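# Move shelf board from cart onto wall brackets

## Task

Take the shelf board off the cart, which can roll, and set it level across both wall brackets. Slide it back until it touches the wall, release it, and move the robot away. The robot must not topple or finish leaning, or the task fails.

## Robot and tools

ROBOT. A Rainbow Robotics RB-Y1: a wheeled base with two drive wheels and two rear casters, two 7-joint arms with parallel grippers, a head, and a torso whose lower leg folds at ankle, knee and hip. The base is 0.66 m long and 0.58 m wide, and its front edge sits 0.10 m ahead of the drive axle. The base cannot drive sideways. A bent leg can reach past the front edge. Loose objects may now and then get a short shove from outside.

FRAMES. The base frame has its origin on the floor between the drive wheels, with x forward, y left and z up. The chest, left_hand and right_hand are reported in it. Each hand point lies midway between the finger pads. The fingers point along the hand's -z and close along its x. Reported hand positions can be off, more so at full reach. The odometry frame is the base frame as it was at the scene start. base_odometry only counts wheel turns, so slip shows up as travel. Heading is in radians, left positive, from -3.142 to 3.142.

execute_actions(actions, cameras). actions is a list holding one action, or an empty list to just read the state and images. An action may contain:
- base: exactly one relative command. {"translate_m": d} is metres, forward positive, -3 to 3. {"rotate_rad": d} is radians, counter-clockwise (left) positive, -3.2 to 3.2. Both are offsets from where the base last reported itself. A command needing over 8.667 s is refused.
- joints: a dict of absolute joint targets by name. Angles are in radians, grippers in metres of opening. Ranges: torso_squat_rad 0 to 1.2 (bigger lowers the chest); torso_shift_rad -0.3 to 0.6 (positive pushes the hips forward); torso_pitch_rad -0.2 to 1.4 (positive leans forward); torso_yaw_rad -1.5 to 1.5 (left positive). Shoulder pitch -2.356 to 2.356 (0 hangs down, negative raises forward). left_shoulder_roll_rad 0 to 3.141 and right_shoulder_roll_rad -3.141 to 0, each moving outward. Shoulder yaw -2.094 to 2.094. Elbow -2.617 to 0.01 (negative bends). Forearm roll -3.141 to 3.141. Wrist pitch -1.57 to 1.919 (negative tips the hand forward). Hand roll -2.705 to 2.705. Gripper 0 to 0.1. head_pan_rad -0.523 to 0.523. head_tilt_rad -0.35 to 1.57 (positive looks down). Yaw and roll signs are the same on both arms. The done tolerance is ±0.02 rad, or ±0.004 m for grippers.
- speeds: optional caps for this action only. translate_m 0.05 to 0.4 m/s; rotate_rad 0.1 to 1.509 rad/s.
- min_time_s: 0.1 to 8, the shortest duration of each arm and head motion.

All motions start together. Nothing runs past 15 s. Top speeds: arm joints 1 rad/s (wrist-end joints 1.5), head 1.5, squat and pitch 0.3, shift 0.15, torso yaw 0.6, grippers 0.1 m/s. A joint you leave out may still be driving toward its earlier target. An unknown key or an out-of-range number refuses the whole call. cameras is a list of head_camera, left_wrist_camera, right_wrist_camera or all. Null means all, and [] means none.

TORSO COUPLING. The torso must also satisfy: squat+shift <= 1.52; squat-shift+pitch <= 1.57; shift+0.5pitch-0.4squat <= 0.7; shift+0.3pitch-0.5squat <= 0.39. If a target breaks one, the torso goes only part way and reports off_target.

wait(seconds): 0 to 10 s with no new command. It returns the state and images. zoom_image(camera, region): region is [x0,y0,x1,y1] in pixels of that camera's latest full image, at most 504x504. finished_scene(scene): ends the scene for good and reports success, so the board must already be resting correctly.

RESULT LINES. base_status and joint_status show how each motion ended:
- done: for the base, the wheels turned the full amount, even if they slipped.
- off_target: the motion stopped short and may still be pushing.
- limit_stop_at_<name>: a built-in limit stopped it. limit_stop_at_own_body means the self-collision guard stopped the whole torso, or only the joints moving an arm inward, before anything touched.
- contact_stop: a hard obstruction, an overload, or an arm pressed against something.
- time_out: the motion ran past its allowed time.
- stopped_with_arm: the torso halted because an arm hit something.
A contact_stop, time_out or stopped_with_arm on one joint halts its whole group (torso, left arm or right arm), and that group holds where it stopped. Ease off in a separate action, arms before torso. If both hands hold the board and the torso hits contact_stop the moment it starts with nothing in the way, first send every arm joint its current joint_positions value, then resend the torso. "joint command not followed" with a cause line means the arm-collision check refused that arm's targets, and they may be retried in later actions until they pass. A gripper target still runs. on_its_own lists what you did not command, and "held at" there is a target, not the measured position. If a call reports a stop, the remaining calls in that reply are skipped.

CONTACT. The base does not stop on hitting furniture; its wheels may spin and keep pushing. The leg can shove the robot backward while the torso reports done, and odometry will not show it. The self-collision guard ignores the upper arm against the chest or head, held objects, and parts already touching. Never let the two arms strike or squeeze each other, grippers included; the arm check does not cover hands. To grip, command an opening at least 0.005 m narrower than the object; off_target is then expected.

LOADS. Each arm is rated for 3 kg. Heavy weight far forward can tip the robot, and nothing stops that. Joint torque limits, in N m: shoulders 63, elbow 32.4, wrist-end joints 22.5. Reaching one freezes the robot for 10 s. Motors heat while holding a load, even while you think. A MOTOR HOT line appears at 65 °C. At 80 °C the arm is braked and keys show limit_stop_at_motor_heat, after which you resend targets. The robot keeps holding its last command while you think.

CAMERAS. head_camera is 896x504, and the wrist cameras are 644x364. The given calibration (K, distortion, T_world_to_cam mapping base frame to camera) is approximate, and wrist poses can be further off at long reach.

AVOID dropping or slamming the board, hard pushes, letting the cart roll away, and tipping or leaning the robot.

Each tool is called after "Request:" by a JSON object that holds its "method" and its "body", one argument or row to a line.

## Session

Request:
{"method": "execute_actions", "body": {
  "actions": [
    {"joints":{"left_shoulder_pitch_rad":0,"left_shoulder_roll_rad":0.35,"left_shoulder_yaw_rad":0,"left_elbow_rad":-1.57,"left_forearm_roll_rad":0,"left_wrist_pitch_rad":0,"left_hand_roll_rad":0.35,"right_shoulder_pitch_rad":0,"right_shoulder_roll_rad":-0.35,"right_shoulder_yaw_rad":0,"right_elbow_rad":-1.57,"right_forearm_roll_rad":0,"right_wrist_pitch_rad":0,"right_hand_roll_rad":-0.35}}
  ]
}}

Scene clock: 2.10 s.
base_odometry: x=+0.000 y=+0.000 heading=+0.000 (m, m, rad; odometry frame)
base_status: not commanded
joint_positions: torso_squat_rad=+0.350 torso_shift_rad=-0.001 torso_pitch_rad=+0.000 torso_yaw_rad=-0.001 left_shoulder_pitch_rad=+0.000 left_shoulder_roll_rad=+0.350 left_shoulder_yaw_rad=+0.000 left_elbow_rad=-1.570 left_forearm_roll_rad=+0.000 left_wrist_pitch_rad=+0.000 left_hand_roll_rad=+0.350 left_gripper_m=+0.101 right_shoulder_pitch_rad=+0.000 right_shoulder_roll_rad=-0.350 right_shoulder_yaw_rad=+0.000 right_elbow_rad=-1.570 right_forearm_roll_rad=+0.000 right_wrist_pitch_rad=+0.000 right_hand_roll_rad=-0.350 right_gripper_m=+0.099 head_pan_rad=+0.000 head_tilt_rad=+0.399
joint_status: all done
chest: x=-0.2287 y=+0.0004 z=+1.2474 quat_wxyz=(+1.000, +0.000, +0.000, -0.001) (m; base frame)
left_hand: x=+0.2892 y=+0.3253 z=+1.0389 quat_wxyz=(+0.707, +0.000, -0.707, +0.000) (m; base frame)
right_hand: x=+0.2886 y=-0.3256 z=+1.0389 quat_wxyz=(+0.707, -0.001, -0.707, -0.001) (m; base frame)
pictures: head_camera, left_wrist_camera, right_wrist_camera
camera_calibration (this result's frames):
head_camera: T_world_to_cam=[[0.0425523, -0.998968, 0.015866, -0.0105542], [-0.379735, -0.0308599, -0.92458, 1.32084], [0.924116, 0.0333182, -0.380656, 0.685588], [0, 0, 0, 1]] pos_world=[-0.131545, 0.00737506, 1.48236]
left_wrist_camera: T_world_to_cam=[[0.0270115, -0.0470106, 0.998529, -1.02537], [-0.602274, -0.798005, -0.0212777, 0.493374], [0.797832, -0.600814, -0.0498687, 0.0990234], [0, 0, 0, 1]] pos_world=[0.24584, 0.405007, 1.0393]
right_wrist_camera: T_world_to_cam=[[0.0137174, -0.0381193, -0.999179, 1.01381], [-0.638568, 0.768622, -0.0380901, 0.506097], [0.769443, 0.638566, -0.0137983, 0.0882042], [0, 0, 0, 1]] pos_world=[0.241403, -0.406676, 1.03347]
Images, in order (width x height): head_camera 896x504, left_wrist_camera 644x364, right_wrist_camera 644x364.

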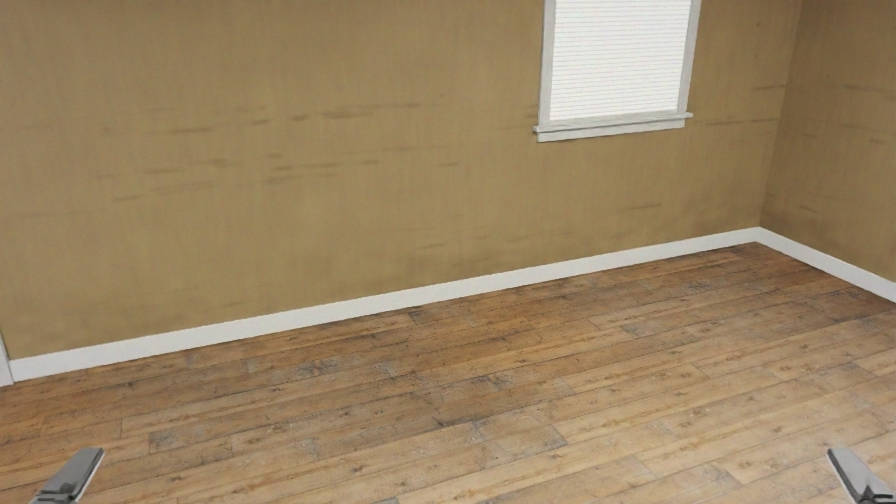

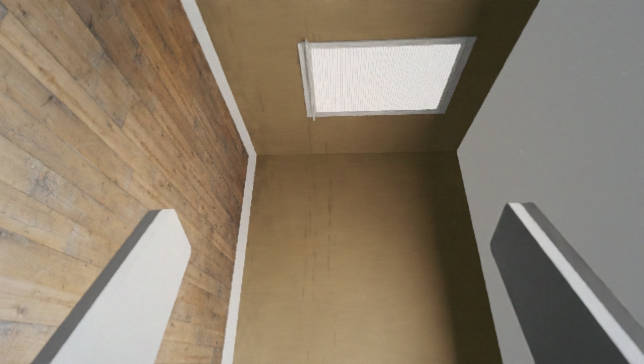

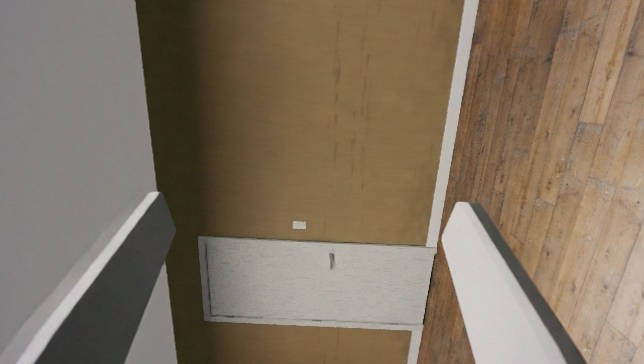

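Request:
{"method": "execute_actions", "body": {
  "actions": [
    {"base":{"rotate_rad":-2.65}}
  ]
}}

Scene clock: 7.13 s.
base_odometry: x=+0.000 y=+0.000 heading=-2.649 (m, m, rad; odometry frame)
base_status: done
joint_positions: torso_squat_rad=+0.350 torso_shift_rad=-0.001 torso_pitch_rad=+0.000 torso_yaw_rad=-0.001 left_shoulder_pitch_rad=+0.000 left_shoulder_roll_rad=+0.350 left_shoulder_yaw_rad=+0.000 left_elbow_rad=-1.570 left_forearm_roll_rad=+0.000 left_wrist_pitch_rad=+0.000 left_hand_roll_rad=+0.350 left_gripper_m=+0.101 right_shoulder_pitch_rad=+0.000 right_shoulder_roll_rad=-0.350 right_shoulder_yaw_rad=+0.000 right_elbow_rad=-1.570 right_forearm_roll_rad=+0.000 right_wrist_pitch_rad=+0.000 right_hand_roll_rad=-0.350 right_gripper_m=+0.099 head_pan_rad=+0.000 head_tilt_rad=+0.399
joint_status: not commanded
chest: x=-0.2288 y=+0.0004 z=+1.2474 quat_wxyz=(+1.000, +0.000, +0.000, +0.000) (m; base frame)
left_hand: x=+0.2892 y=+0.3253 z=+1.0389 quat_wxyz=(+0.707, +0.000, -0.707, +0.000) (m; base frame)
right_hand: x=+0.2886 y=-0.3256 z=+1.0389 quat_wxyz=(+0.707, -0.001, -0.707, +0.000) (m; base frame)
pictures: head_camera, left_wrist_camera, right_wrist_camera
camera_calibration (this result's frames):
head_camera: T_world_to_cam=[[0.0425608, -0.998968, 0.0158801, -0.0105581], [-0.379693, -0.0308746, -0.924597, 1.32085], [0.924133, 0.033322, -0.380615, 0.685579], [0, 0, 0, 1]] pos_world=[-0.131598, 0.00738878, 1.48237]
left_wrist_camera: T_world_to_cam=[[0.0269965, -0.0471117, 0.998525, -1.02534], [-0.602295, -0.797988, -0.0213663, 0.493466], [0.797817, -0.600829, -0.049918, 0.0991289], [0, 0, 0, 1]] pos_world=[0.245806, 0.405034, 1.03932]
right_wrist_camera: T_world_to_cam=[[0.0137554, -0.0382008, -0.999175, 1.0138], [-0.638584, 0.768604, -0.0381768, 0.506168], [0.769429, 0.638583, -0.013822, 0.0882629], [0, 0, 0, 1]] pos_world=[0.241374, -0.406678, 1.03351]
Images, in order (width x height): head_camera 896x504, left_wrist_camera 644x364, right_wrist_camera 644x364.

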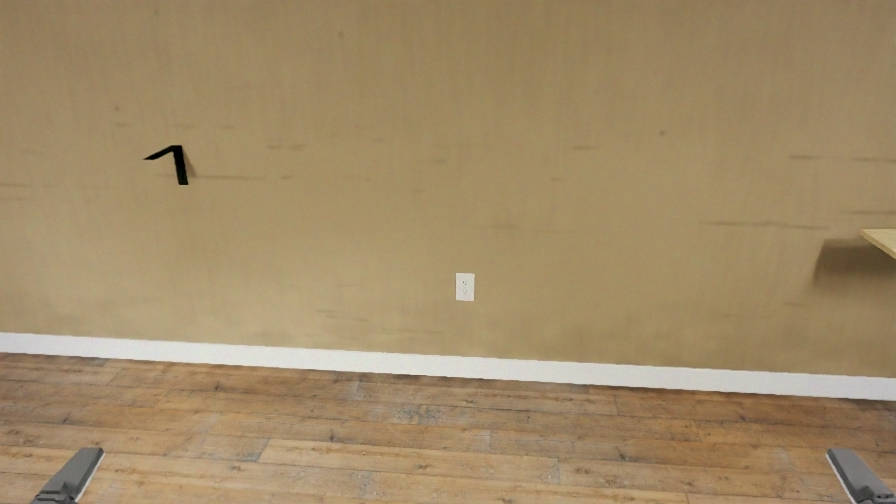

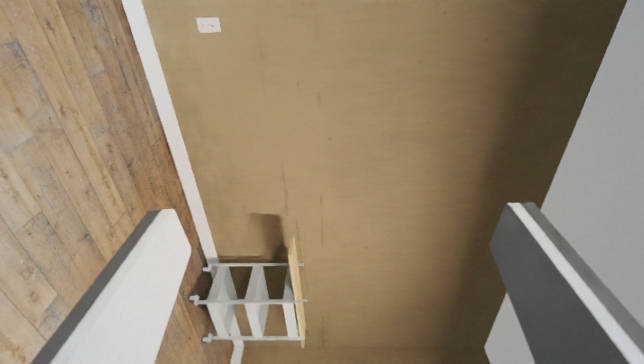

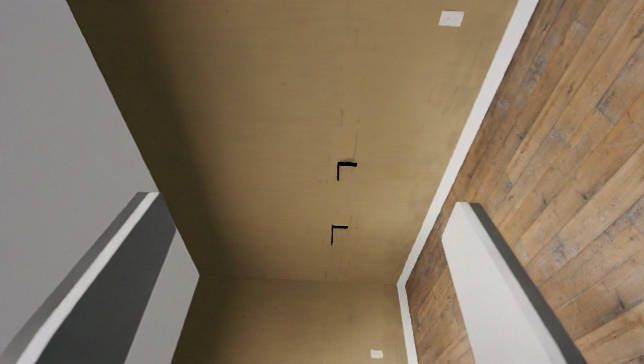

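Request:
{"method": "execute_actions", "body": {
  "actions": [
    {"base":{"rotate_rad":-1.61},"joints":{"torso_squat_rad":1.03}}
  ],
  "cameras": []
}}

Request:
{"method": "execute_actions", "body": {
  "actions": [
    {"base":{"translate_m":1.77}}
  ],
  "cameras": []
}}

Request:
{"method": "execute_actions", "body": {
  "actions": [
    {"base":{"rotate_rad":1.571}}
  ],
  "cameras": ["head_camera"]
}}

Scene clock: 11.33 s.
base_odometry: x=+0.000 y=+0.000 heading=+2.025 (m, m, rad; odometry frame)
base_status: done
joint_positions: torso_squat_rad=+1.030 torso_shift_rad=-0.001 torso_pitch_rad=+0.000 torso_yaw_rad=-0.001 left_shoulder_pitch_rad=+0.000 left_shoulder_roll_rad=+0.350 left_shoulder_yaw_rad=+0.000 left_elbow_rad=-1.570 left_forearm_roll_rad=+0.000 left_wrist_pitch_rad=+0.000 left_hand_roll_rad=+0.350 left_gripper_m=+0.101 right_shoulder_pitch_rad=+0.000 right_shoulder_roll_rad=-0.350 right_shoulder_yaw_rad=+0.000 right_elbow_rad=-1.570 right_forearm_roll_rad=+0.000 right_wrist_pitch_rad=+0.000 right_hand_roll_rad=-0.350 right_gripper_m=+0.099 head_pan_rad=+0.000 head_tilt_rad=+0.399
joint_status: all done
chest: x=-0.2285 y=+0.0002 z=+0.9503 quat_wxyz=(+1.000, +0.000, +0.000, +0.000) (m; base frame)
left_hand: x=+0.2895 y=+0.3252 z=+0.7418 quat_wxyz=(+0.707, +0.000, -0.707, +0.000) (m; base frame)
right_hand: x=+0.2888 y=-0.3258 z=+0.7418 quat_wxyz=(+0.707, -0.001, -0.707, +0.000) (m; base frame)
pictures: none
No camera images: the call's "cameras" was empty. Leave "cameras" out to get every camera's image.

Scene clock: 17.40 s.
base_odometry: x=-0.775 y=+1.592 heading=+2.023 (m, m, rad; odometry frame)
base_status: done
joint_positions: torso_squat_rad=+1.030 torso_shift_rad=-0.001 torso_pitch_rad=+0.000 torso_yaw_rad=-0.001 left_shoulder_pitch_rad=+0.000 left_shoulder_roll_rad=+0.350 left_shoulder_yaw_rad=+0.000 left_elbow_rad=-1.570 left_forearm_roll_rad=+0.000 left_wrist_pitch_rad=+0.000 left_hand_roll_rad=+0.350 left_gripper_m=+0.101 right_shoulder_pitch_rad=+0.000 right_shoulder_roll_rad=-0.350 right_shoulder_yaw_rad=+0.000 right_elbow_rad=-1.570 right_forearm_roll_rad=+0.000 right_wrist_pitch_rad=+0.000 right_hand_roll_rad=-0.350 right_gripper_m=+0.099 head_pan_rad=+0.000 head_tilt_rad=+0.399
joint_status: not commanded
chest: x=-0.2284 y=+0.0002 z=+0.9503 quat_wxyz=(+1.000, +0.000, +0.000, +0.000) (m; base frame)
left_hand: x=+0.2895 y=+0.3252 z=+0.7417 quat_wxyz=(+0.707, +0.000, -0.707, +0.000) (m; base frame)
right_hand: x=+0.2889 y=-0.3257 z=+0.7418 quat_wxyz=(+0.707, -0.001, -0.707, +0.000) (m; base frame)
pictures: none
No camera images: the call's "cameras" was empty. Leave "cameras" out to get every camera's image.

Scene clock: 21.33 s.
base_odometry: x=-0.774 y=+1.591 heading=-2.689 (m, m, rad; odometry frame)
base_status: done
joint_positions: torso_squat_rad=+1.030 torso_shift_rad=-0.001 torso_pitch_rad=+0.000 torso_yaw_rad=-0.001 left_shoulder_pitch_rad=+0.000 left_shoulder_roll_rad=+0.350 left_shoulder_yaw_rad=+0.000 left_elbow_rad=-1.570 left_forearm_roll_rad=+0.000 left_wrist_pitch_rad=+0.000 left_hand_roll_rad=+0.350 left_gripper_m=+0.101 right_shoulder_pitch_rad=+0.000 right_shoulder_roll_rad=-0.350 right_shoulder_yaw_rad=+0.000 right_elbow_rad=-1.570 right_forearm_roll_rad=+0.000 right_wrist_pitch_rad=+0.000 right_hand_roll_rad=-0.350 right_gripper_m=+0.099 head_pan_rad=+0.000 head_tilt_rad=+0.399
joint_status: not commanded
chest: x=-0.2284 y=+0.0002 z=+0.9503 quat_wxyz=(+1.000, +0.000, +0.000, +0.000) (m; base frame)
left_hand: x=+0.2895 y=+0.3252 z=+0.7417 quat_wxyz=(+0.707, +0.000, -0.707, +0.000) (m; base frame)
right_hand: x=+0.2889 y=-0.3257 z=+0.7418 quat_wxyz=(+0.707, -0.001, -0.707, +0.000) (m; base frame)
pictures: head_camera
camera_calibration (this result's frames):
head_camera: T_world_to_cam=[[0.0425628, -0.998968, 0.0158696, -0.00600059], [-0.379819, -0.0308702, -0.924546, 1.0462], [0.924081, 0.0333237, -0.380741, 0.572269], [0, 0, 0, 1]] pos_world=[-0.131201, 0.00723186, 1.18524]
Images, in order (width x height): head_camera 896x504.

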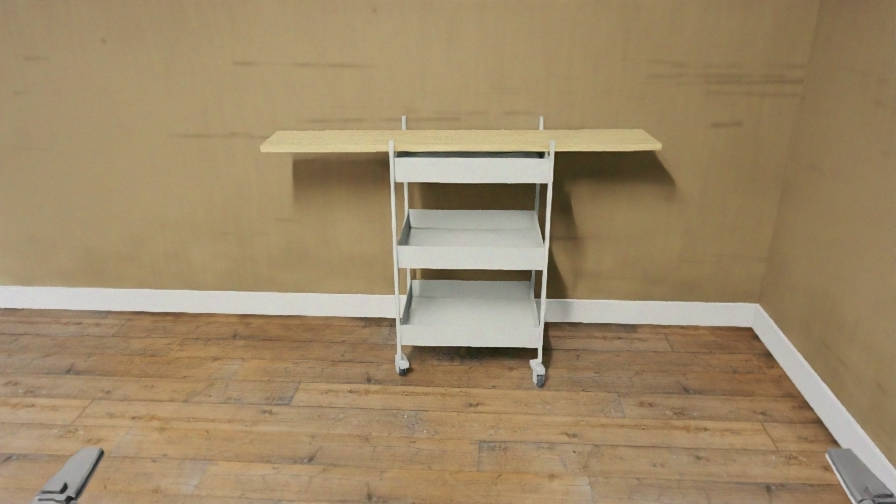

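Request:
{"method": "execute_actions", "body": {
  "actions": [
    {"base":{"translate_m":1.27},"joints":{"head_tilt_rad":0.75}}
  ]
}}

Scene clock: 26.07 s.
base_odometry: x=-1.916 y=+1.036 heading=-2.688 (m, m, rad; odometry frame)
base_status: done
joint_positions: torso_squat_rad=+1.030 torso_shift_rad=-0.001 torso_pitch_rad=+0.000 torso_yaw_rad=-0.001 left_shoulder_pitch_rad=+0.000 left_shoulder_roll_rad=+0.350 left_shoulder_yaw_rad=+0.000 left_elbow_rad=-1.570 left_forearm_roll_rad=+0.000 left_wrist_pitch_rad=+0.000 left_hand_roll_rad=+0.350 left_gripper_m=+0.101 right_shoulder_pitch_rad=+0.000 right_shoulder_roll_rad=-0.350 right_shoulder_yaw_rad=+0.000 right_elbow_rad=-1.570 right_forearm_roll_rad=+0.000 right_wrist_pitch_rad=+0.000 right_hand_roll_rad=-0.350 right_gripper_m=+0.099 head_pan_rad=+0.000 head_tilt_rad=+0.750
joint_status: all done
chest: x=-0.2284 y=+0.0002 z=+0.9503 quat_wxyz=(+1.000, +0.000, +0.000, +0.000) (m; base frame)
left_hand: x=+0.2896 y=+0.3252 z=+0.7417 quat_wxyz=(+0.707, +0.000, -0.707, +0.000) (m; base frame)
right_hand: x=+0.2889 y=-0.3257 z=+0.7417 quat_wxyz=(+0.707, -0.001, -0.707, +0.000) (m; base frame)
pictures: head_camera, left_wrist_camera, right_wrist_camera
camera_calibration (this result's frames):
head_camera: T_world_to_cam=[[0.045354, -0.998971, 0.000074987, 0.0127441], [-0.674386, -0.030673, -0.737741, 0.770516], [0.736984, 0.0334089, -0.675084, 0.872231], [0, 0, 0, 1]] pos_world=[-0.123773, 0.00722466, 1.15727]
left_wrist_camera: T_world_to_cam=[[0.0272244, -0.0471252, 0.998518, -0.728634], [-0.602327, -0.797967, -0.0212378, 0.487096], [0.797785, -0.600857, -0.050109, 0.0840684], [0, 0, 0, 1]] pos_world=[0.246159, 0.404862, 0.742112]
right_wrist_camera: T_world_to_cam=[[0.0135823, -0.0381967, -0.999178, 0.716885], [-0.638606, 0.768592, -0.0380627, 0.495078], [0.769414, 0.638598, -0.0139534, 0.0840803], [0, 0, 0, 1]] pos_world=[0.24173, -0.406824, 0.736313]
Images, in order (width x height): head_camera 896x504, left_wrist_camera 644x364, right_wrist_camera 644x364.

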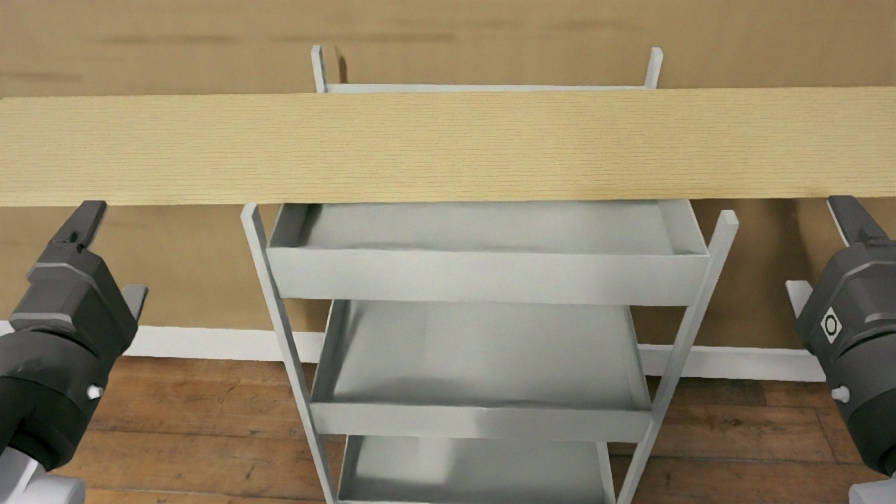

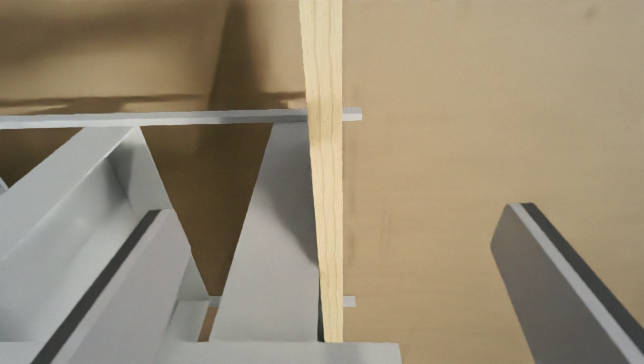

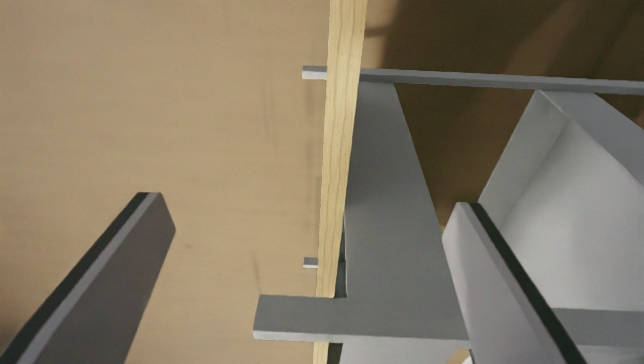

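Request:
{"method": "execute_actions", "body": {
  "actions": [
    {"base":{"translate_m":0.15},"joints":{"torso_squat_rad":1.038},"speeds":{"translate_m":0.08}}
  ],
  "cameras": ["head_camera"]
}}

Request:
{"method": "execute_actions", "body": {
  "actions": [
    {"joints":{"left_gripper_m":0,"right_gripper_m":0}}
  ],
  "cameras": []
}}

Request:
{"method": "execute_actions", "body": {
  "actions": [
    {"joints":{"torso_squat_rad":0.85}}
  ],
  "cameras": ["head_camera"]
}}

Request:
{"method": "execute_actions", "body": {
  "actions": [
    {"base":{"translate_m":-0.8},"joints":{"torso_squat_rad":0.55,"head_tilt_rad":0.4}}
  ],
  "cameras": []
}}

Request:
{"method": "execute_actions", "body": {
  "actions": [
    {"base":{"rotate_rad":1.571}}
  ],
  "cameras": []
}}

Request:
{"method": "execute_actions", "body": {
  "actions": [
    {"base":{"translate_m":1.67}}
  ],
  "cameras": []
}}

Request:
{"method": "execute_actions", "body": {
  "actions": [
    {"base":{"translate_m":1.67}}
  ],
  "cameras": []
}}

Request:
{"method": "execute_actions", "body": {
  "actions": [
    {"base":{"rotate_rad":-1.571}}
  ],
  "cameras": ["head_camera"]
}}

Scene clock: 28.87 s.
base_odometry: x=-2.051 y=+0.970 heading=-2.687 (m, m, rad; odometry frame)
base_status: done
joint_positions: torso_squat_rad=+1.038 torso_shift_rad=-0.001 torso_pitch_rad=+0.000 torso_yaw_rad=-0.001 left_shoulder_pitch_rad=+0.000 left_shoulder_roll_rad=+0.350 left_shoulder_yaw_rad=+0.000 left_elbow_rad=-1.570 left_forearm_roll_rad=+0.000 left_wrist_pitch_rad=+0.000 left_hand_roll_rad=+0.350 left_gripper_m=+0.101 right_shoulder_pitch_rad=+0.000 right_shoulder_roll_rad=-0.350 right_shoulder_yaw_rad=+0.000 right_elbow_rad=-1.570 right_forearm_roll_rad=+0.000 right_wrist_pitch_rad=+0.000 right_hand_roll_rad=-0.350 right_gripper_m=+0.099 head_pan_rad=+0.000 head_tilt_rad=+0.750
joint_status: all done
chest: x=-0.2284 y=+0.0002 z=+0.9455 quat_wxyz=(+1.000, +0.000, +0.000, +0.000) (m; base frame)
left_hand: x=+0.2895 y=+0.3252 z=+0.7369 quat_wxyz=(+0.707, +0.000, -0.707, +0.000) (m; base frame)
right_hand: x=+0.2889 y=-0.3257 z=+0.7370 quat_wxyz=(+0.707, -0.001, -0.707, +0.000) (m; base frame)
pictures: head_camera
camera_calibration (this result's frames):
head_camera: T_world_to_cam=[[0.0453561, -0.998971, 0.0000785342, 0.0127406], [-0.67433, -0.0306744, -0.737793, 0.767002], [0.737036, 0.0334104, -0.675027, 0.86896], [0, 0, 0, 1]] pos_world=[-0.123821, 0.00722258, 1.15246]
Images, in order (width x height): head_camera 896x504.

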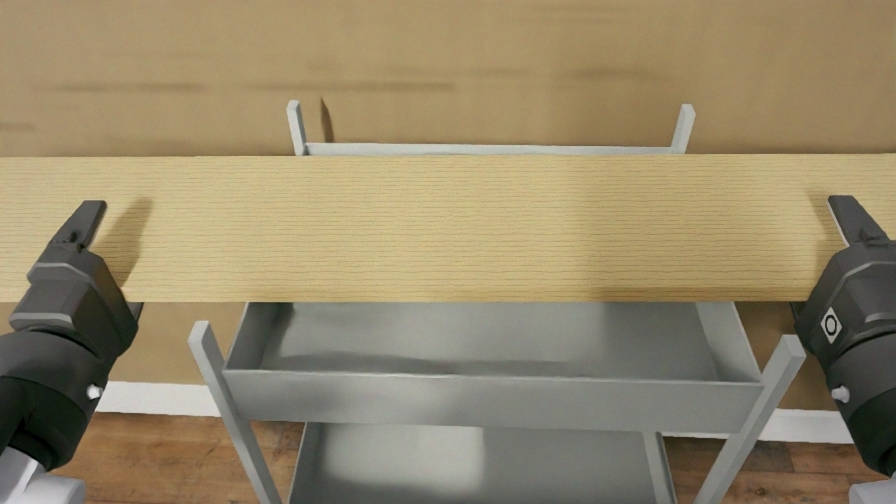

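Scene clock: 30.37 s.
base_odometry: x=-2.051 y=+0.970 heading=-2.687 (m, m, rad; odometry frame)
base_status: not commanded
joint_positions: torso_squat_rad=+1.038 torso_shift_rad=-0.001 torso_pitch_rad=+0.000 torso_yaw_rad=-0.001 left_shoulder_pitch_rad=+0.000 left_shoulder_roll_rad=+0.350 left_shoulder_yaw_rad=+0.000 left_elbow_rad=-1.570 left_forearm_roll_rad=+0.000 left_wrist_pitch_rad=+0.000 left_hand_roll_rad=+0.350 left_gripper_m=+0.019 right_shoulder_pitch_rad=+0.001 right_shoulder_roll_rad=-0.350 right_shoulder_yaw_rad=+0.000 right_elbow_rad=-1.569 right_forearm_roll_rad=+0.000 right_wrist_pitch_rad=+0.001 right_hand_roll_rad=-0.350 right_gripper_m=+0.017 head_pan_rad=+0.000 head_tilt_rad=+0.750
joint_status: left_gripper_m off_target (ended at +0.019, target +0.000); right_gripper_m off_target (ended at +0.017, target +0.000)
chest: x=-0.2283 y=+0.0002 z=+0.9455 quat_wxyz=(+1.000, +0.000, +0.000, +0.000) (m; base frame)
left_hand: x=+0.2895 y=+0.3252 z=+0.7363 quat_wxyz=(+0.708, +0.000, -0.706, +0.000) (m; base frame)
right_hand: x=+0.2885 y=-0.3260 z=+0.7353 quat_wxyz=(+0.709, -0.001, -0.706, -0.001) (m; base frame)
pictures: none
No camera images: the call's "cameras" was empty. Leave "cameras" out to get every camera's image.

Scene clock: 31.83 s.
base_odometry: x=-2.051 y=+0.970 heading=-2.687 (m, m, rad; odometry frame)
base_status: not commanded
joint_positions: torso_squat_rad=+0.850 torso_shift_rad=-0.001 torso_pitch_rad=+0.001 torso_yaw_rad=-0.001 left_shoulder_pitch_rad=+0.001 left_shoulder_roll_rad=+0.350 left_shoulder_yaw_rad=+0.000 left_elbow_rad=-1.569 left_forearm_roll_rad=+0.000 left_wrist_pitch_rad=+0.000 left_hand_roll_rad=+0.350 left_gripper_m=+0.019 right_shoulder_pitch_rad=+0.002 right_shoulder_roll_rad=-0.350 right_shoulder_yaw_rad=+0.001 right_elbow_rad=-1.568 right_forearm_roll_rad=+0.000 right_wrist_pitch_rad=+0.001 right_hand_roll_rad=-0.350 right_gripper_m=+0.017 head_pan_rad=+0.000 head_tilt_rad=+0.750
joint_status: all done
chest: x=-0.2281 y=+0.0003 z=+1.0520 quat_wxyz=(+1.000, +0.000, +0.000, +0.000) (m; base frame)
left_hand: x=+0.2894 y=+0.3252 z=+0.8419 quat_wxyz=(+0.708, +0.000, -0.706, +0.000) (m; base frame)
right_hand: x=+0.2885 y=-0.3260 z=+0.8411 quat_wxyz=(+0.709, -0.001, -0.705, -0.001) (m; base frame)
pictures: head_camera
camera_calibration (this result's frames):
head_camera: T_world_to_cam=[[0.0453557, -0.998971, 0.0000305901, 0.0128187], [-0.67501, -0.0306697, -0.737171, 0.84496], [0.736413, 0.0334142, -0.675707, 0.94117], [0, 0, 0, 1]] pos_world=[-0.123315, 0.00727171, 1.25883]
Images, in order (width x height): head_camera 896x504.

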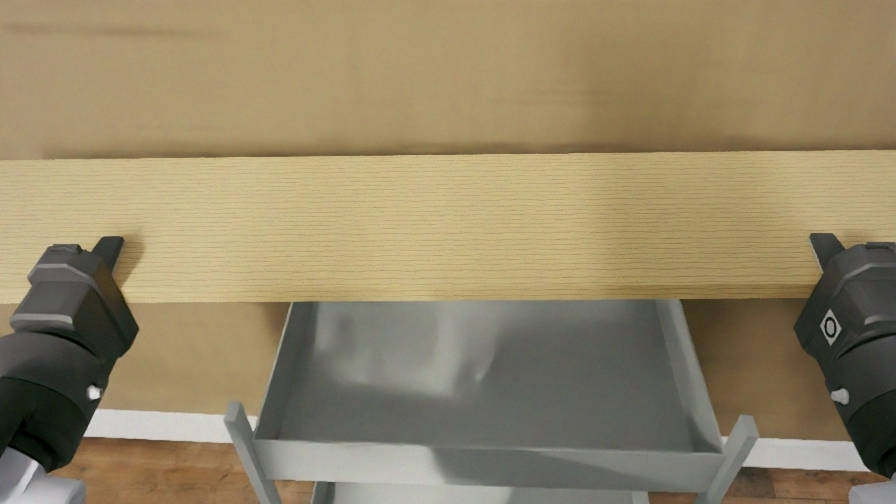

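Scene clock: 35.70 s.
base_odometry: x=-1.332 y=+1.322 heading=-2.686 (m, m, rad; odometry frame)
base_status: done
joint_positions: torso_squat_rad=+0.550 torso_shift_rad=-0.001 torso_pitch_rad=+0.000 torso_yaw_rad=-0.001 left_shoulder_pitch_rad=+0.001 left_shoulder_roll_rad=+0.350 left_shoulder_yaw_rad=+0.000 left_elbow_rad=-1.569 left_forearm_roll_rad=+0.000 left_wrist_pitch_rad=+0.000 left_hand_roll_rad=+0.350 left_gripper_m=+0.019 right_shoulder_pitch_rad=+0.002 right_shoulder_roll_rad=-0.350 right_shoulder_yaw_rad=+0.001 right_elbow_rad=-1.568 right_forearm_roll_rad=+0.000 right_wrist_pitch_rad=+0.001 right_hand_roll_rad=-0.350 right_gripper_m=+0.017 head_pan_rad=+0.000 head_tilt_rad=+0.400
joint_status: all done
chest: x=-0.2283 y=+0.0003 z=+1.1867 quat_wxyz=(+1.000, +0.000, +0.000, +0.000) (m; base frame)
left_hand: x=+0.2892 y=+0.3253 z=+0.9766 quat_wxyz=(+0.708, +0.000, -0.706, +0.000) (m; base frame)
right_hand: x=+0.2883 y=-0.3259 z=+0.9759 quat_wxyz=(+0.709, -0.001, -0.705, -0.001) (m; base frame)
pictures: none
No camera images: the call's "cameras" was empty. Leave "cameras" out to get every camera's image.

Scene clock: 39.60 s.
base_odometry: x=-1.332 y=+1.322 heading=-1.115 (m, m, rad; odometry frame)
base_status: done
joint_positions: torso_squat_rad=+0.550 torso_shift_rad=-0.001 torso_pitch_rad=+0.000 torso_yaw_rad=-0.001 left_shoulder_pitch_rad=+0.001 left_shoulder_roll_rad=+0.350 left_shoulder_yaw_rad=+0.000 left_elbow_rad=-1.569 left_forearm_roll_rad=+0.000 left_wrist_pitch_rad=+0.000 left_hand_roll_rad=+0.350 left_gripper_m=+0.019 right_shoulder_pitch_rad=+0.002 right_shoulder_roll_rad=-0.350 right_shoulder_yaw_rad=+0.001 right_elbow_rad=-1.568 right_forearm_roll_rad=+0.000 right_wrist_pitch_rad=+0.001 right_hand_roll_rad=-0.350 right_gripper_m=+0.017 head_pan_rad=+0.000 head_tilt_rad=+0.400
joint_status: not commanded
chest: x=-0.2283 y=+0.0003 z=+1.1867 quat_wxyz=(+1.000, +0.000, +0.000, -0.001) (m; base frame)
left_hand: x=+0.2892 y=+0.3252 z=+0.9766 quat_wxyz=(+0.708, +0.000, -0.706, +0.000) (m; base frame)
right_hand: x=+0.2883 y=-0.3259 z=+0.9759 quat_wxyz=(+0.709, -0.001, -0.705, -0.001) (m; base frame)
pictures: none
No camera images: the call's "cameras" was empty. Leave "cameras" out to get every camera's image.

Scene clock: 45.20 s.
base_odometry: x=-0.597 y=-0.178 heading=-1.115 (m, m, rad; odometry frame)
base_status: done
joint_positions: torso_squat_rad=+0.550 torso_shift_rad=-0.001 torso_pitch_rad=+0.001 torso_yaw_rad=-0.001 left_shoulder_pitch_rad=+0.001 left_shoulder_roll_rad=+0.350 left_shoulder_yaw_rad=+0.000 left_elbow_rad=-1.569 left_forearm_roll_rad=+0.000 left_wrist_pitch_rad=+0.000 left_hand_roll_rad=+0.350 left_gripper_m=+0.019 right_shoulder_pitch_rad=+0.002 right_shoulder_roll_rad=-0.350 right_shoulder_yaw_rad=+0.001 right_elbow_rad=-1.568 right_forearm_roll_rad=+0.000 right_wrist_pitch_rad=+0.001 right_hand_roll_rad=-0.350 right_gripper_m=+0.017 head_pan_rad=+0.000 head_tilt_rad=+0.400
joint_status: not commanded
chest: x=-0.2282 y=+0.0003 z=+1.1867 quat_wxyz=(+1.000, +0.000, +0.000, -0.001) (m; base frame)
left_hand: x=+0.2892 y=+0.3253 z=+0.9765 quat_wxyz=(+0.708, +0.000, -0.706, +0.000) (m; base frame)
right_hand: x=+0.2884 y=-0.3259 z=+0.9758 quat_wxyz=(+0.709, -0.001, -0.705, -0.001) (m; base frame)
pictures: none
No camera images: the call's "cameras" was empty. Leave "cameras" out to get every camera's image.

Scene clock: 50.80 s.
base_odometry: x=+0.140 y=-1.676 heading=-1.114 (m, m, rad; odometry frame)
base_status: done
joint_positions: torso_squat_rad=+0.550 torso_shift_rad=-0.001 torso_pitch_rad=+0.001 torso_yaw_rad=-0.001 left_shoulder_pitch_rad=+0.001 left_shoulder_roll_rad=+0.350 left_shoulder_yaw_rad=+0.000 left_elbow_rad=-1.569 left_forearm_roll_rad=+0.000 left_wrist_pitch_rad=+0.000 left_hand_roll_rad=+0.350 left_gripper_m=+0.019 right_shoulder_pitch_rad=+0.002 right_shoulder_roll_rad=-0.350 right_shoulder_yaw_rad=+0.001 right_elbow_rad=-1.568 right_forearm_roll_rad=+0.000 right_wrist_pitch_rad=+0.001 right_hand_roll_rad=-0.350 right_gripper_m=+0.017 head_pan_rad=+0.000 head_tilt_rad=+0.400
joint_status: not commanded
chest: x=-0.2282 y=+0.0003 z=+1.1867 quat_wxyz=(+1.000, +0.000, +0.000, -0.001) (m; base frame)
left_hand: x=+0.2892 y=+0.3253 z=+0.9765 quat_wxyz=(+0.708, +0.000, -0.706, +0.000) (m; base frame)
right_hand: x=+0.2884 y=-0.3259 z=+0.9758 quat_wxyz=(+0.709, -0.001, -0.705, -0.001) (m; base frame)
pictures: none
No camera images: the call's "cameras" was empty. Leave "cameras" out to get every camera's image.

Scene clock: 54.80 s.
base_odometry: x=+0.140 y=-1.676 heading=-2.684 (m, m, rad; odometry frame)
base_status: done
joint_positions: torso_squat_rad=+0.550 torso_shift_rad=-0.001 torso_pitch_rad=+0.001 torso_yaw_rad=-0.001 left_shoulder_pitch_rad=+0.001 left_shoulder_roll_rad=+0.350 left_shoulder_yaw_rad=+0.000 left_elbow_rad=-1.569 left_forearm_roll_rad=+0.000 left_wrist_pitch_rad=+0.000 left_hand_roll_rad=+0.350 left_gripper_m=+0.019 right_shoulder_pitch_rad=+0.002 right_shoulder_roll_rad=-0.350 right_shoulder_yaw_rad=+0.001 right_elbow_rad=-1.568 right_forearm_roll_rad=+0.000 right_wrist_pitch_rad=+0.001 right_hand_roll_rad=-0.350 right_gripper_m=+0.017 head_pan_rad=+0.000 head_tilt_rad=+0.400
joint_status: not commanded
chest: x=-0.2282 y=+0.0003 z=+1.1867 quat_wxyz=(+1.000, +0.000, +0.000, -0.001) (m; base frame)
left_hand: x=+0.2892 y=+0.3253 z=+0.9765 quat_wxyz=(+0.708, +0.000, -0.706, +0.000) (m; base frame)
right_hand: x=+0.2884 y=-0.3259 z=+0.9758 quat_wxyz=(+0.709, -0.001, -0.705, -0.001) (m; base frame)
pictures: head_camera
camera_calibration (this result's frames):
head_camera: T_world_to_cam=[[0.0425831, -0.998968, 0.0158079, -0.00955538], [-0.381292, -0.030874, -0.923939, 1.26376], [0.923473, 0.0333168, -0.382213, 0.663848], [0, 0, 0, 1]] pos_world=[-0.130776, 0.00735467, 1.42152]
Images, in order (width x height): head_camera 896x504.

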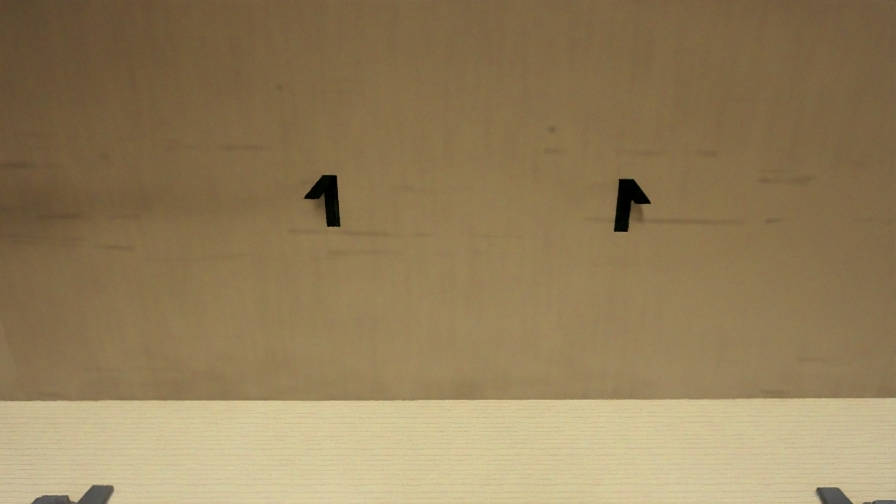

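Request:
{"method": "execute_actions", "body": {
  "actions": [
    {"base":{"rotate_rad":-0.025},"joints":{"torso_squat_rad":0.4,"head_tilt_rad":0.55}}
  ],
  "cameras": []
}}

Request:
{"method": "execute_actions", "body": {
  "actions": [
    {"base":{"translate_m":0.6}}
  ],
  "cameras": ["head_camera"]
}}

Scene clock: 56.20 s.
base_odometry: x=+0.140 y=-1.676 heading=-2.708 (m, m, rad; odometry frame)
base_status: done
joint_positions: torso_squat_rad=+0.400 torso_shift_rad=-0.001 torso_pitch_rad=+0.001 torso_yaw_rad=-0.001 left_shoulder_pitch_rad=+0.001 left_shoulder_roll_rad=+0.350 left_shoulder_yaw_rad=+0.000 left_elbow_rad=-1.569 left_forearm_roll_rad=+0.000 left_wrist_pitch_rad=+0.000 left_hand_roll_rad=+0.350 left_gripper_m=+0.019 right_shoulder_pitch_rad=+0.002 right_shoulder_roll_rad=-0.350 right_shoulder_yaw_rad=+0.001 right_elbow_rad=-1.568 right_forearm_roll_rad=+0.000 right_wrist_pitch_rad=+0.001 right_hand_roll_rad=-0.350 right_gripper_m=+0.017 head_pan_rad=+0.000 head_tilt_rad=+0.550
joint_status: all done
chest: x=-0.2282 y=+0.0004 z=+1.2347 quat_wxyz=(+1.000, +0.000, +0.000, -0.001) (m; base frame)
left_hand: x=+0.2892 y=+0.3253 z=+1.0244 quat_wxyz=(+0.709, +0.000, -0.706, +0.000) (m; base frame)
right_hand: x=+0.2883 y=-0.3259 z=+1.0237 quat_wxyz=(+0.709, -0.001, -0.705, -0.001) (m; base frame)
pictures: none
No camera images: the call's "cameras" was empty. Leave "cameras" out to get every camera's image.

Scene clock: 59.27 s.
base_odometry: x=-0.405 y=-1.928 heading=-2.709 (m, m, rad; odometry frame)
base_status: done
joint_positions: torso_squat_rad=+0.400 torso_shift_rad=-0.001 torso_pitch_rad=+0.001 torso_yaw_rad=-0.001 left_shoulder_pitch_rad=+0.001 left_shoulder_roll_rad=+0.350 left_shoulder_yaw_rad=+0.000 left_elbow_rad=-1.569 left_forearm_roll_rad=+0.000 left_wrist_pitch_rad=+0.000 left_hand_roll_rad=+0.350 left_gripper_m=+0.019 right_shoulder_pitch_rad=+0.002 right_shoulder_roll_rad=-0.350 right_shoulder_yaw_rad=+0.001 right_elbow_rad=-1.568 right_forearm_roll_rad=+0.000 right_wrist_pitch_rad=+0.001 right_hand_roll_rad=-0.350 right_gripper_m=+0.017 head_pan_rad=+0.000 head_tilt_rad=+0.550
joint_status: not commanded
chest: x=-0.2282 y=+0.0004 z=+1.2347 quat_wxyz=(+1.000, +0.000, +0.000, -0.001) (m; base frame)
left_hand: x=+0.2892 y=+0.3253 z=+1.0245 quat_wxyz=(+0.708, +0.000, -0.706, +0.000) (m; base frame)
right_hand: x=+0.2883 y=-0.3259 z=+1.0238 quat_wxyz=(+0.709, -0.001, -0.705, -0.001) (m; base frame)
pictures: head_camera
camera_calibration (this result's frames):
head_camera: T_world_to_cam=[[0.0444424, -0.99897, 0.00918651, -0.000398681], [-0.515031, -0.0307902, -0.856619, 1.18392], [0.856019, 0.0333388, -0.515868, 0.86008], [0, 0, 0, 1]] pos_world=[-0.126475, 0.00738069, 1.45786]
Images, in order (width x height): head_camera 896x504.

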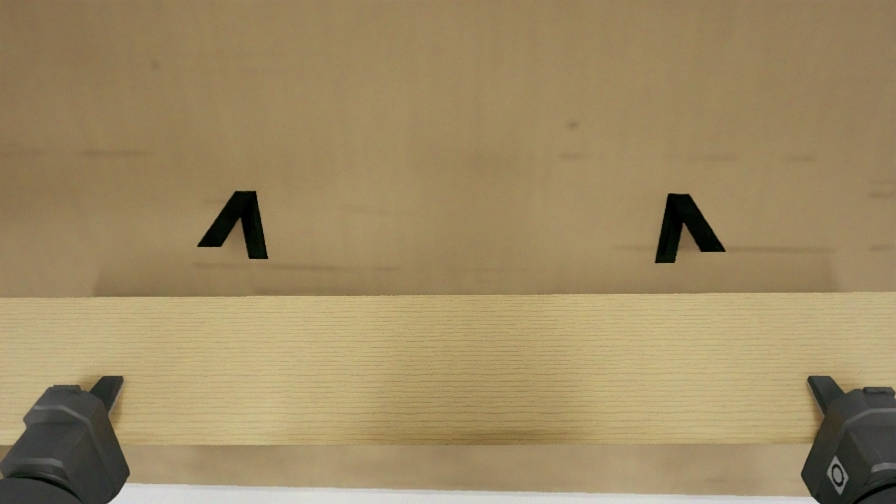

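Request:
{"method": "execute_actions", "body": {
  "actions": [
    {"base":{"translate_m":0.43},"joints":{"head_tilt_rad":0.75,"torso_squat_rad":0.55}}
  ],
  "cameras": ["head_camera"]
}}

Request:
{"method": "execute_actions", "body": {
  "actions": [
    {"joints":{"torso_squat_rad":0.62}}
  ],
  "cameras": ["head_camera"]
}}

Request:
{"method": "execute_actions", "body": {
  "actions": [
    {"joints":{"torso_squat_rad":0.645}}
  ],
  "cameras": ["head_camera"]
}}

Scene clock: 61.93 s.
base_odometry: x=-0.795 y=-2.108 heading=-2.710 (m, m, rad; odometry frame)
base_status: done
joint_positions: torso_squat_rad=+0.550 torso_shift_rad=-0.001 torso_pitch_rad=+0.001 torso_yaw_rad=-0.001 left_shoulder_pitch_rad=+0.001 left_shoulder_roll_rad=+0.350 left_shoulder_yaw_rad=+0.000 left_elbow_rad=-1.569 left_forearm_roll_rad=+0.000 left_wrist_pitch_rad=+0.000 left_hand_roll_rad=+0.350 left_gripper_m=+0.019 right_shoulder_pitch_rad=+0.002 right_shoulder_roll_rad=-0.350 right_shoulder_yaw_rad=+0.001 right_elbow_rad=-1.568 right_forearm_roll_rad=+0.000 right_wrist_pitch_rad=+0.001 right_hand_roll_rad=-0.350 right_gripper_m=+0.017 head_pan_rad=+0.000 head_tilt_rad=+0.750
joint_status: all done
chest: x=-0.2282 y=+0.0003 z=+1.1867 quat_wxyz=(+1.000, +0.000, +0.000, -0.001) (m; base frame)
left_hand: x=+0.2892 y=+0.3253 z=+0.9765 quat_wxyz=(+0.708, +0.000, -0.706, +0.000) (m; base frame)
right_hand: x=+0.2884 y=-0.3259 z=+0.9758 quat_wxyz=(+0.709, -0.001, -0.705, -0.001) (m; base frame)
pictures: head_camera
camera_calibration (this result's frames):
head_camera: T_world_to_cam=[[0.0453473, -0.998971, 0.0000534345, 0.0128682], [-0.674964, -0.0306788, -0.737212, 0.944299], [0.736456, 0.0333945, -0.675661, 1.03226], [0, 0, 0, 1]] pos_world=[-0.123428, 0.00735306, 1.39361]
Images, in order (width x height): head_camera 896x504.

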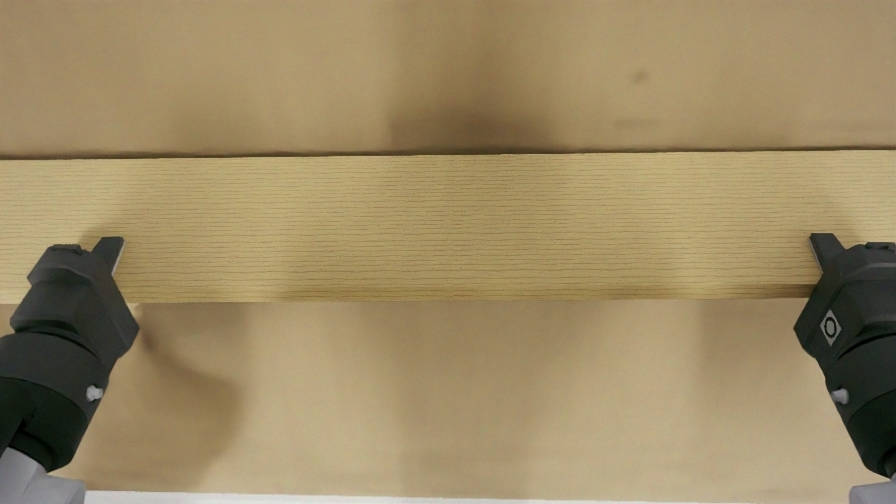

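Scene clock: 62.90 s.
base_odometry: x=-0.795 y=-2.108 heading=-2.710 (m, m, rad; odometry frame)
base_status: not commanded
joint_positions: torso_squat_rad=+0.620 torso_shift_rad=-0.001 torso_pitch_rad=+0.000 torso_yaw_rad=-0.001 left_shoulder_pitch_rad=+0.001 left_shoulder_roll_rad=+0.350 left_shoulder_yaw_rad=+0.000 left_elbow_rad=-1.569 left_forearm_roll_rad=+0.000 left_wrist_pitch_rad=+0.000 left_hand_roll_rad=+0.350 left_gripper_m=+0.019 right_shoulder_pitch_rad=+0.002 right_shoulder_roll_rad=-0.350 right_shoulder_yaw_rad=+0.001 right_elbow_rad=-1.568 right_forearm_roll_rad=+0.000 right_wrist_pitch_rad=+0.001 right_hand_roll_rad=-0.350 right_gripper_m=+0.017 head_pan_rad=+0.000 head_tilt_rad=+0.750
joint_status: all done
chest: x=-0.2283 y=+0.0003 z=+1.1597 quat_wxyz=(+1.000, +0.000, +0.000, -0.001) (m; base frame)
left_hand: x=+0.2892 y=+0.3253 z=+0.9495 quat_wxyz=(+0.708, +0.000, -0.706, +0.000) (m; base frame)
right_hand: x=+0.2883 y=-0.3259 z=+0.9489 quat_wxyz=(+0.709, -0.001, -0.705, -0.001) (m; base frame)
pictures: head_camera
camera_calibration (this result's frames):
head_camera: T_world_to_cam=[[0.0453473, -0.998971, 0.0000636218, 0.0128492], [-0.674799, -0.0306788, -0.737364, 0.924484], [0.736607, 0.0333945, -0.675496, 1.01389], [0, 0, 0, 1]] pos_world=[-0.123584, 0.00733953, 1.36656]
Images, in order (width x height): head_camera 896x504.

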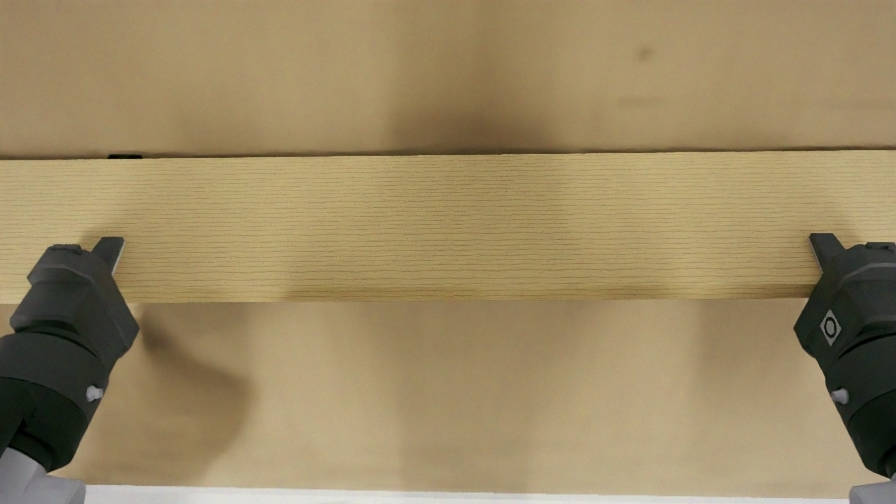

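Scene clock: 63.60 s.
base_odometry: x=-0.795 y=-2.108 heading=-2.710 (m, m, rad; odometry frame)
base_status: not commanded
joint_positions: torso_squat_rad=+0.645 torso_shift_rad=-0.001 torso_pitch_rad=+0.000 torso_yaw_rad=-0.001 left_shoulder_pitch_rad=+0.001 left_shoulder_roll_rad=+0.350 left_shoulder_yaw_rad=+0.000 left_elbow_rad=-1.569 left_forearm_roll_rad=+0.000 left_wrist_pitch_rad=+0.000 left_hand_roll_rad=+0.350 left_gripper_m=+0.019 right_shoulder_pitch_rad=+0.002 right_shoulder_roll_rad=-0.350 right_shoulder_yaw_rad=+0.001 right_elbow_rad=-1.568 right_forearm_roll_rad=+0.000 right_wrist_pitch_rad=+0.001 right_hand_roll_rad=-0.350 right_gripper_m=+0.017 head_pan_rad=+0.000 head_tilt_rad=+0.750
joint_status: all done
chest: x=-0.2283 y=+0.0003 z=+1.1493 quat_wxyz=(+1.000, +0.000, +0.000, -0.001) (m; base frame)
left_hand: x=+0.2892 y=+0.3252 z=+0.9392 quat_wxyz=(+0.708, +0.000, -0.706, +0.000) (m; base frame)
right_hand: x=+0.2883 y=-0.3259 z=+0.9385 quat_wxyz=(+0.709, -0.001, -0.705, -0.001) (m; base frame)
pictures: head_camera
camera_calibration (this result's frames):
head_camera: T_world_to_cam=[[0.0453474, -0.998971, 0.0000640651, 0.0128443], [-0.67479, -0.0306787, -0.737372, 0.91687], [0.736616, 0.0333947, -0.675487, 1.0069], [0, 0, 0, 1]] pos_world=[-0.123589, 0.00733428, 1.35622]
Images, in order (width x height): head_camera 896x504.

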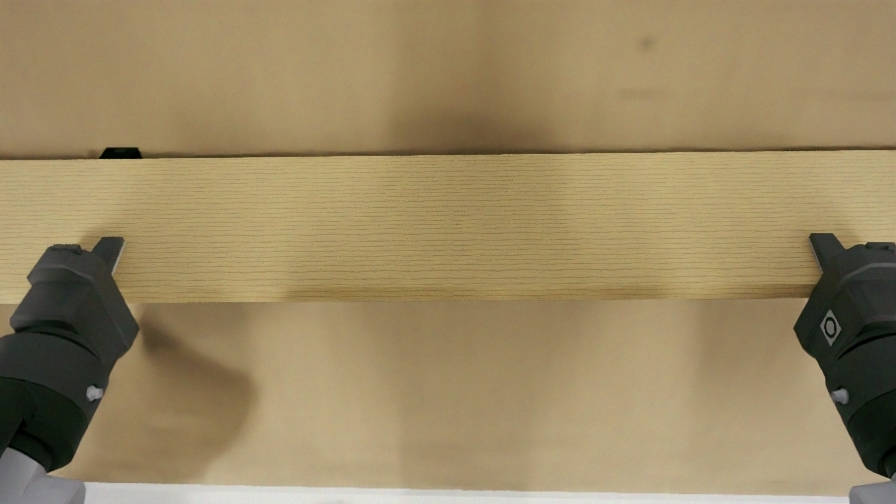

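Request:
{"method": "execute_actions", "body": {
  "actions": [
    {"base":{"translate_m":0.02},"joints":{"torso_squat_rad":0.668}}
  ],
  "cameras": ["head_camera"]
}}

Scene clock: 64.43 s.
base_odometry: x=-0.813 y=-2.116 heading=-2.711 (m, m, rad; odometry frame)
base_status: done
joint_positions: torso_squat_rad=+0.668 torso_shift_rad=-0.001 torso_pitch_rad=+0.000 torso_yaw_rad=-0.001 left_shoulder_pitch_rad=-0.002 left_shoulder_roll_rad=+0.350 left_shoulder_yaw_rad=+0.001 left_elbow_rad=-1.572 left_forearm_roll_rad=+0.000 left_wrist_pitch_rad=-0.001 left_hand_roll_rad=+0.350 left_gripper_m=+0.019 right_shoulder_pitch_rad=+0.002 right_shoulder_roll_rad=-0.350 right_shoulder_yaw_rad=+0.001 right_elbow_rad=-1.568 right_forearm_roll_rad=+0.000 right_wrist_pitch_rad=+0.001 right_hand_roll_rad=-0.350 right_gripper_m=+0.017 head_pan_rad=+0.000 head_tilt_rad=+0.750
joint_status: all done
chest: x=-0.2285 y=+0.0001 z=+1.1395 quat_wxyz=(+1.000, +0.000, +0.000, +0.000) (m; base frame)
left_hand: x=+0.2900 y=+0.3248 z=+0.9330 quat_wxyz=(+0.706, +0.000, -0.708, -0.001) (m; base frame)
right_hand: x=+0.2882 y=-0.3260 z=+0.9288 quat_wxyz=(+0.709, -0.001, -0.705, -0.001) (m; base frame)
pictures: head_camera
camera_calibration (this result's frames):
head_camera: T_world_to_cam=[[0.0453813, -0.99897, -0.000359548, 0.0131323], [-0.674365, -0.0303696, -0.737774, 0.909991], [0.737003, 0.0337236, -0.675048, 1.00004], [0, 0, 0, 1]] pos_world=[-0.123962, 0.00702985, 1.34645]
Images, in order (width x height): head_camera 896x504.

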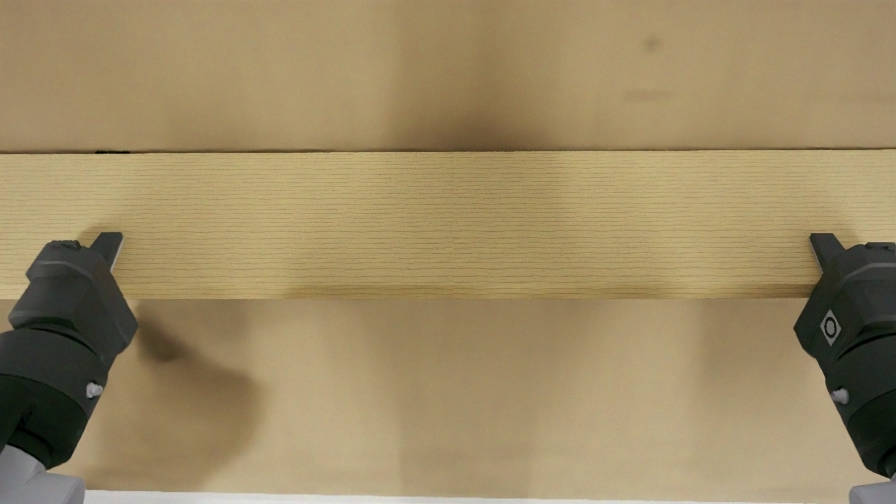

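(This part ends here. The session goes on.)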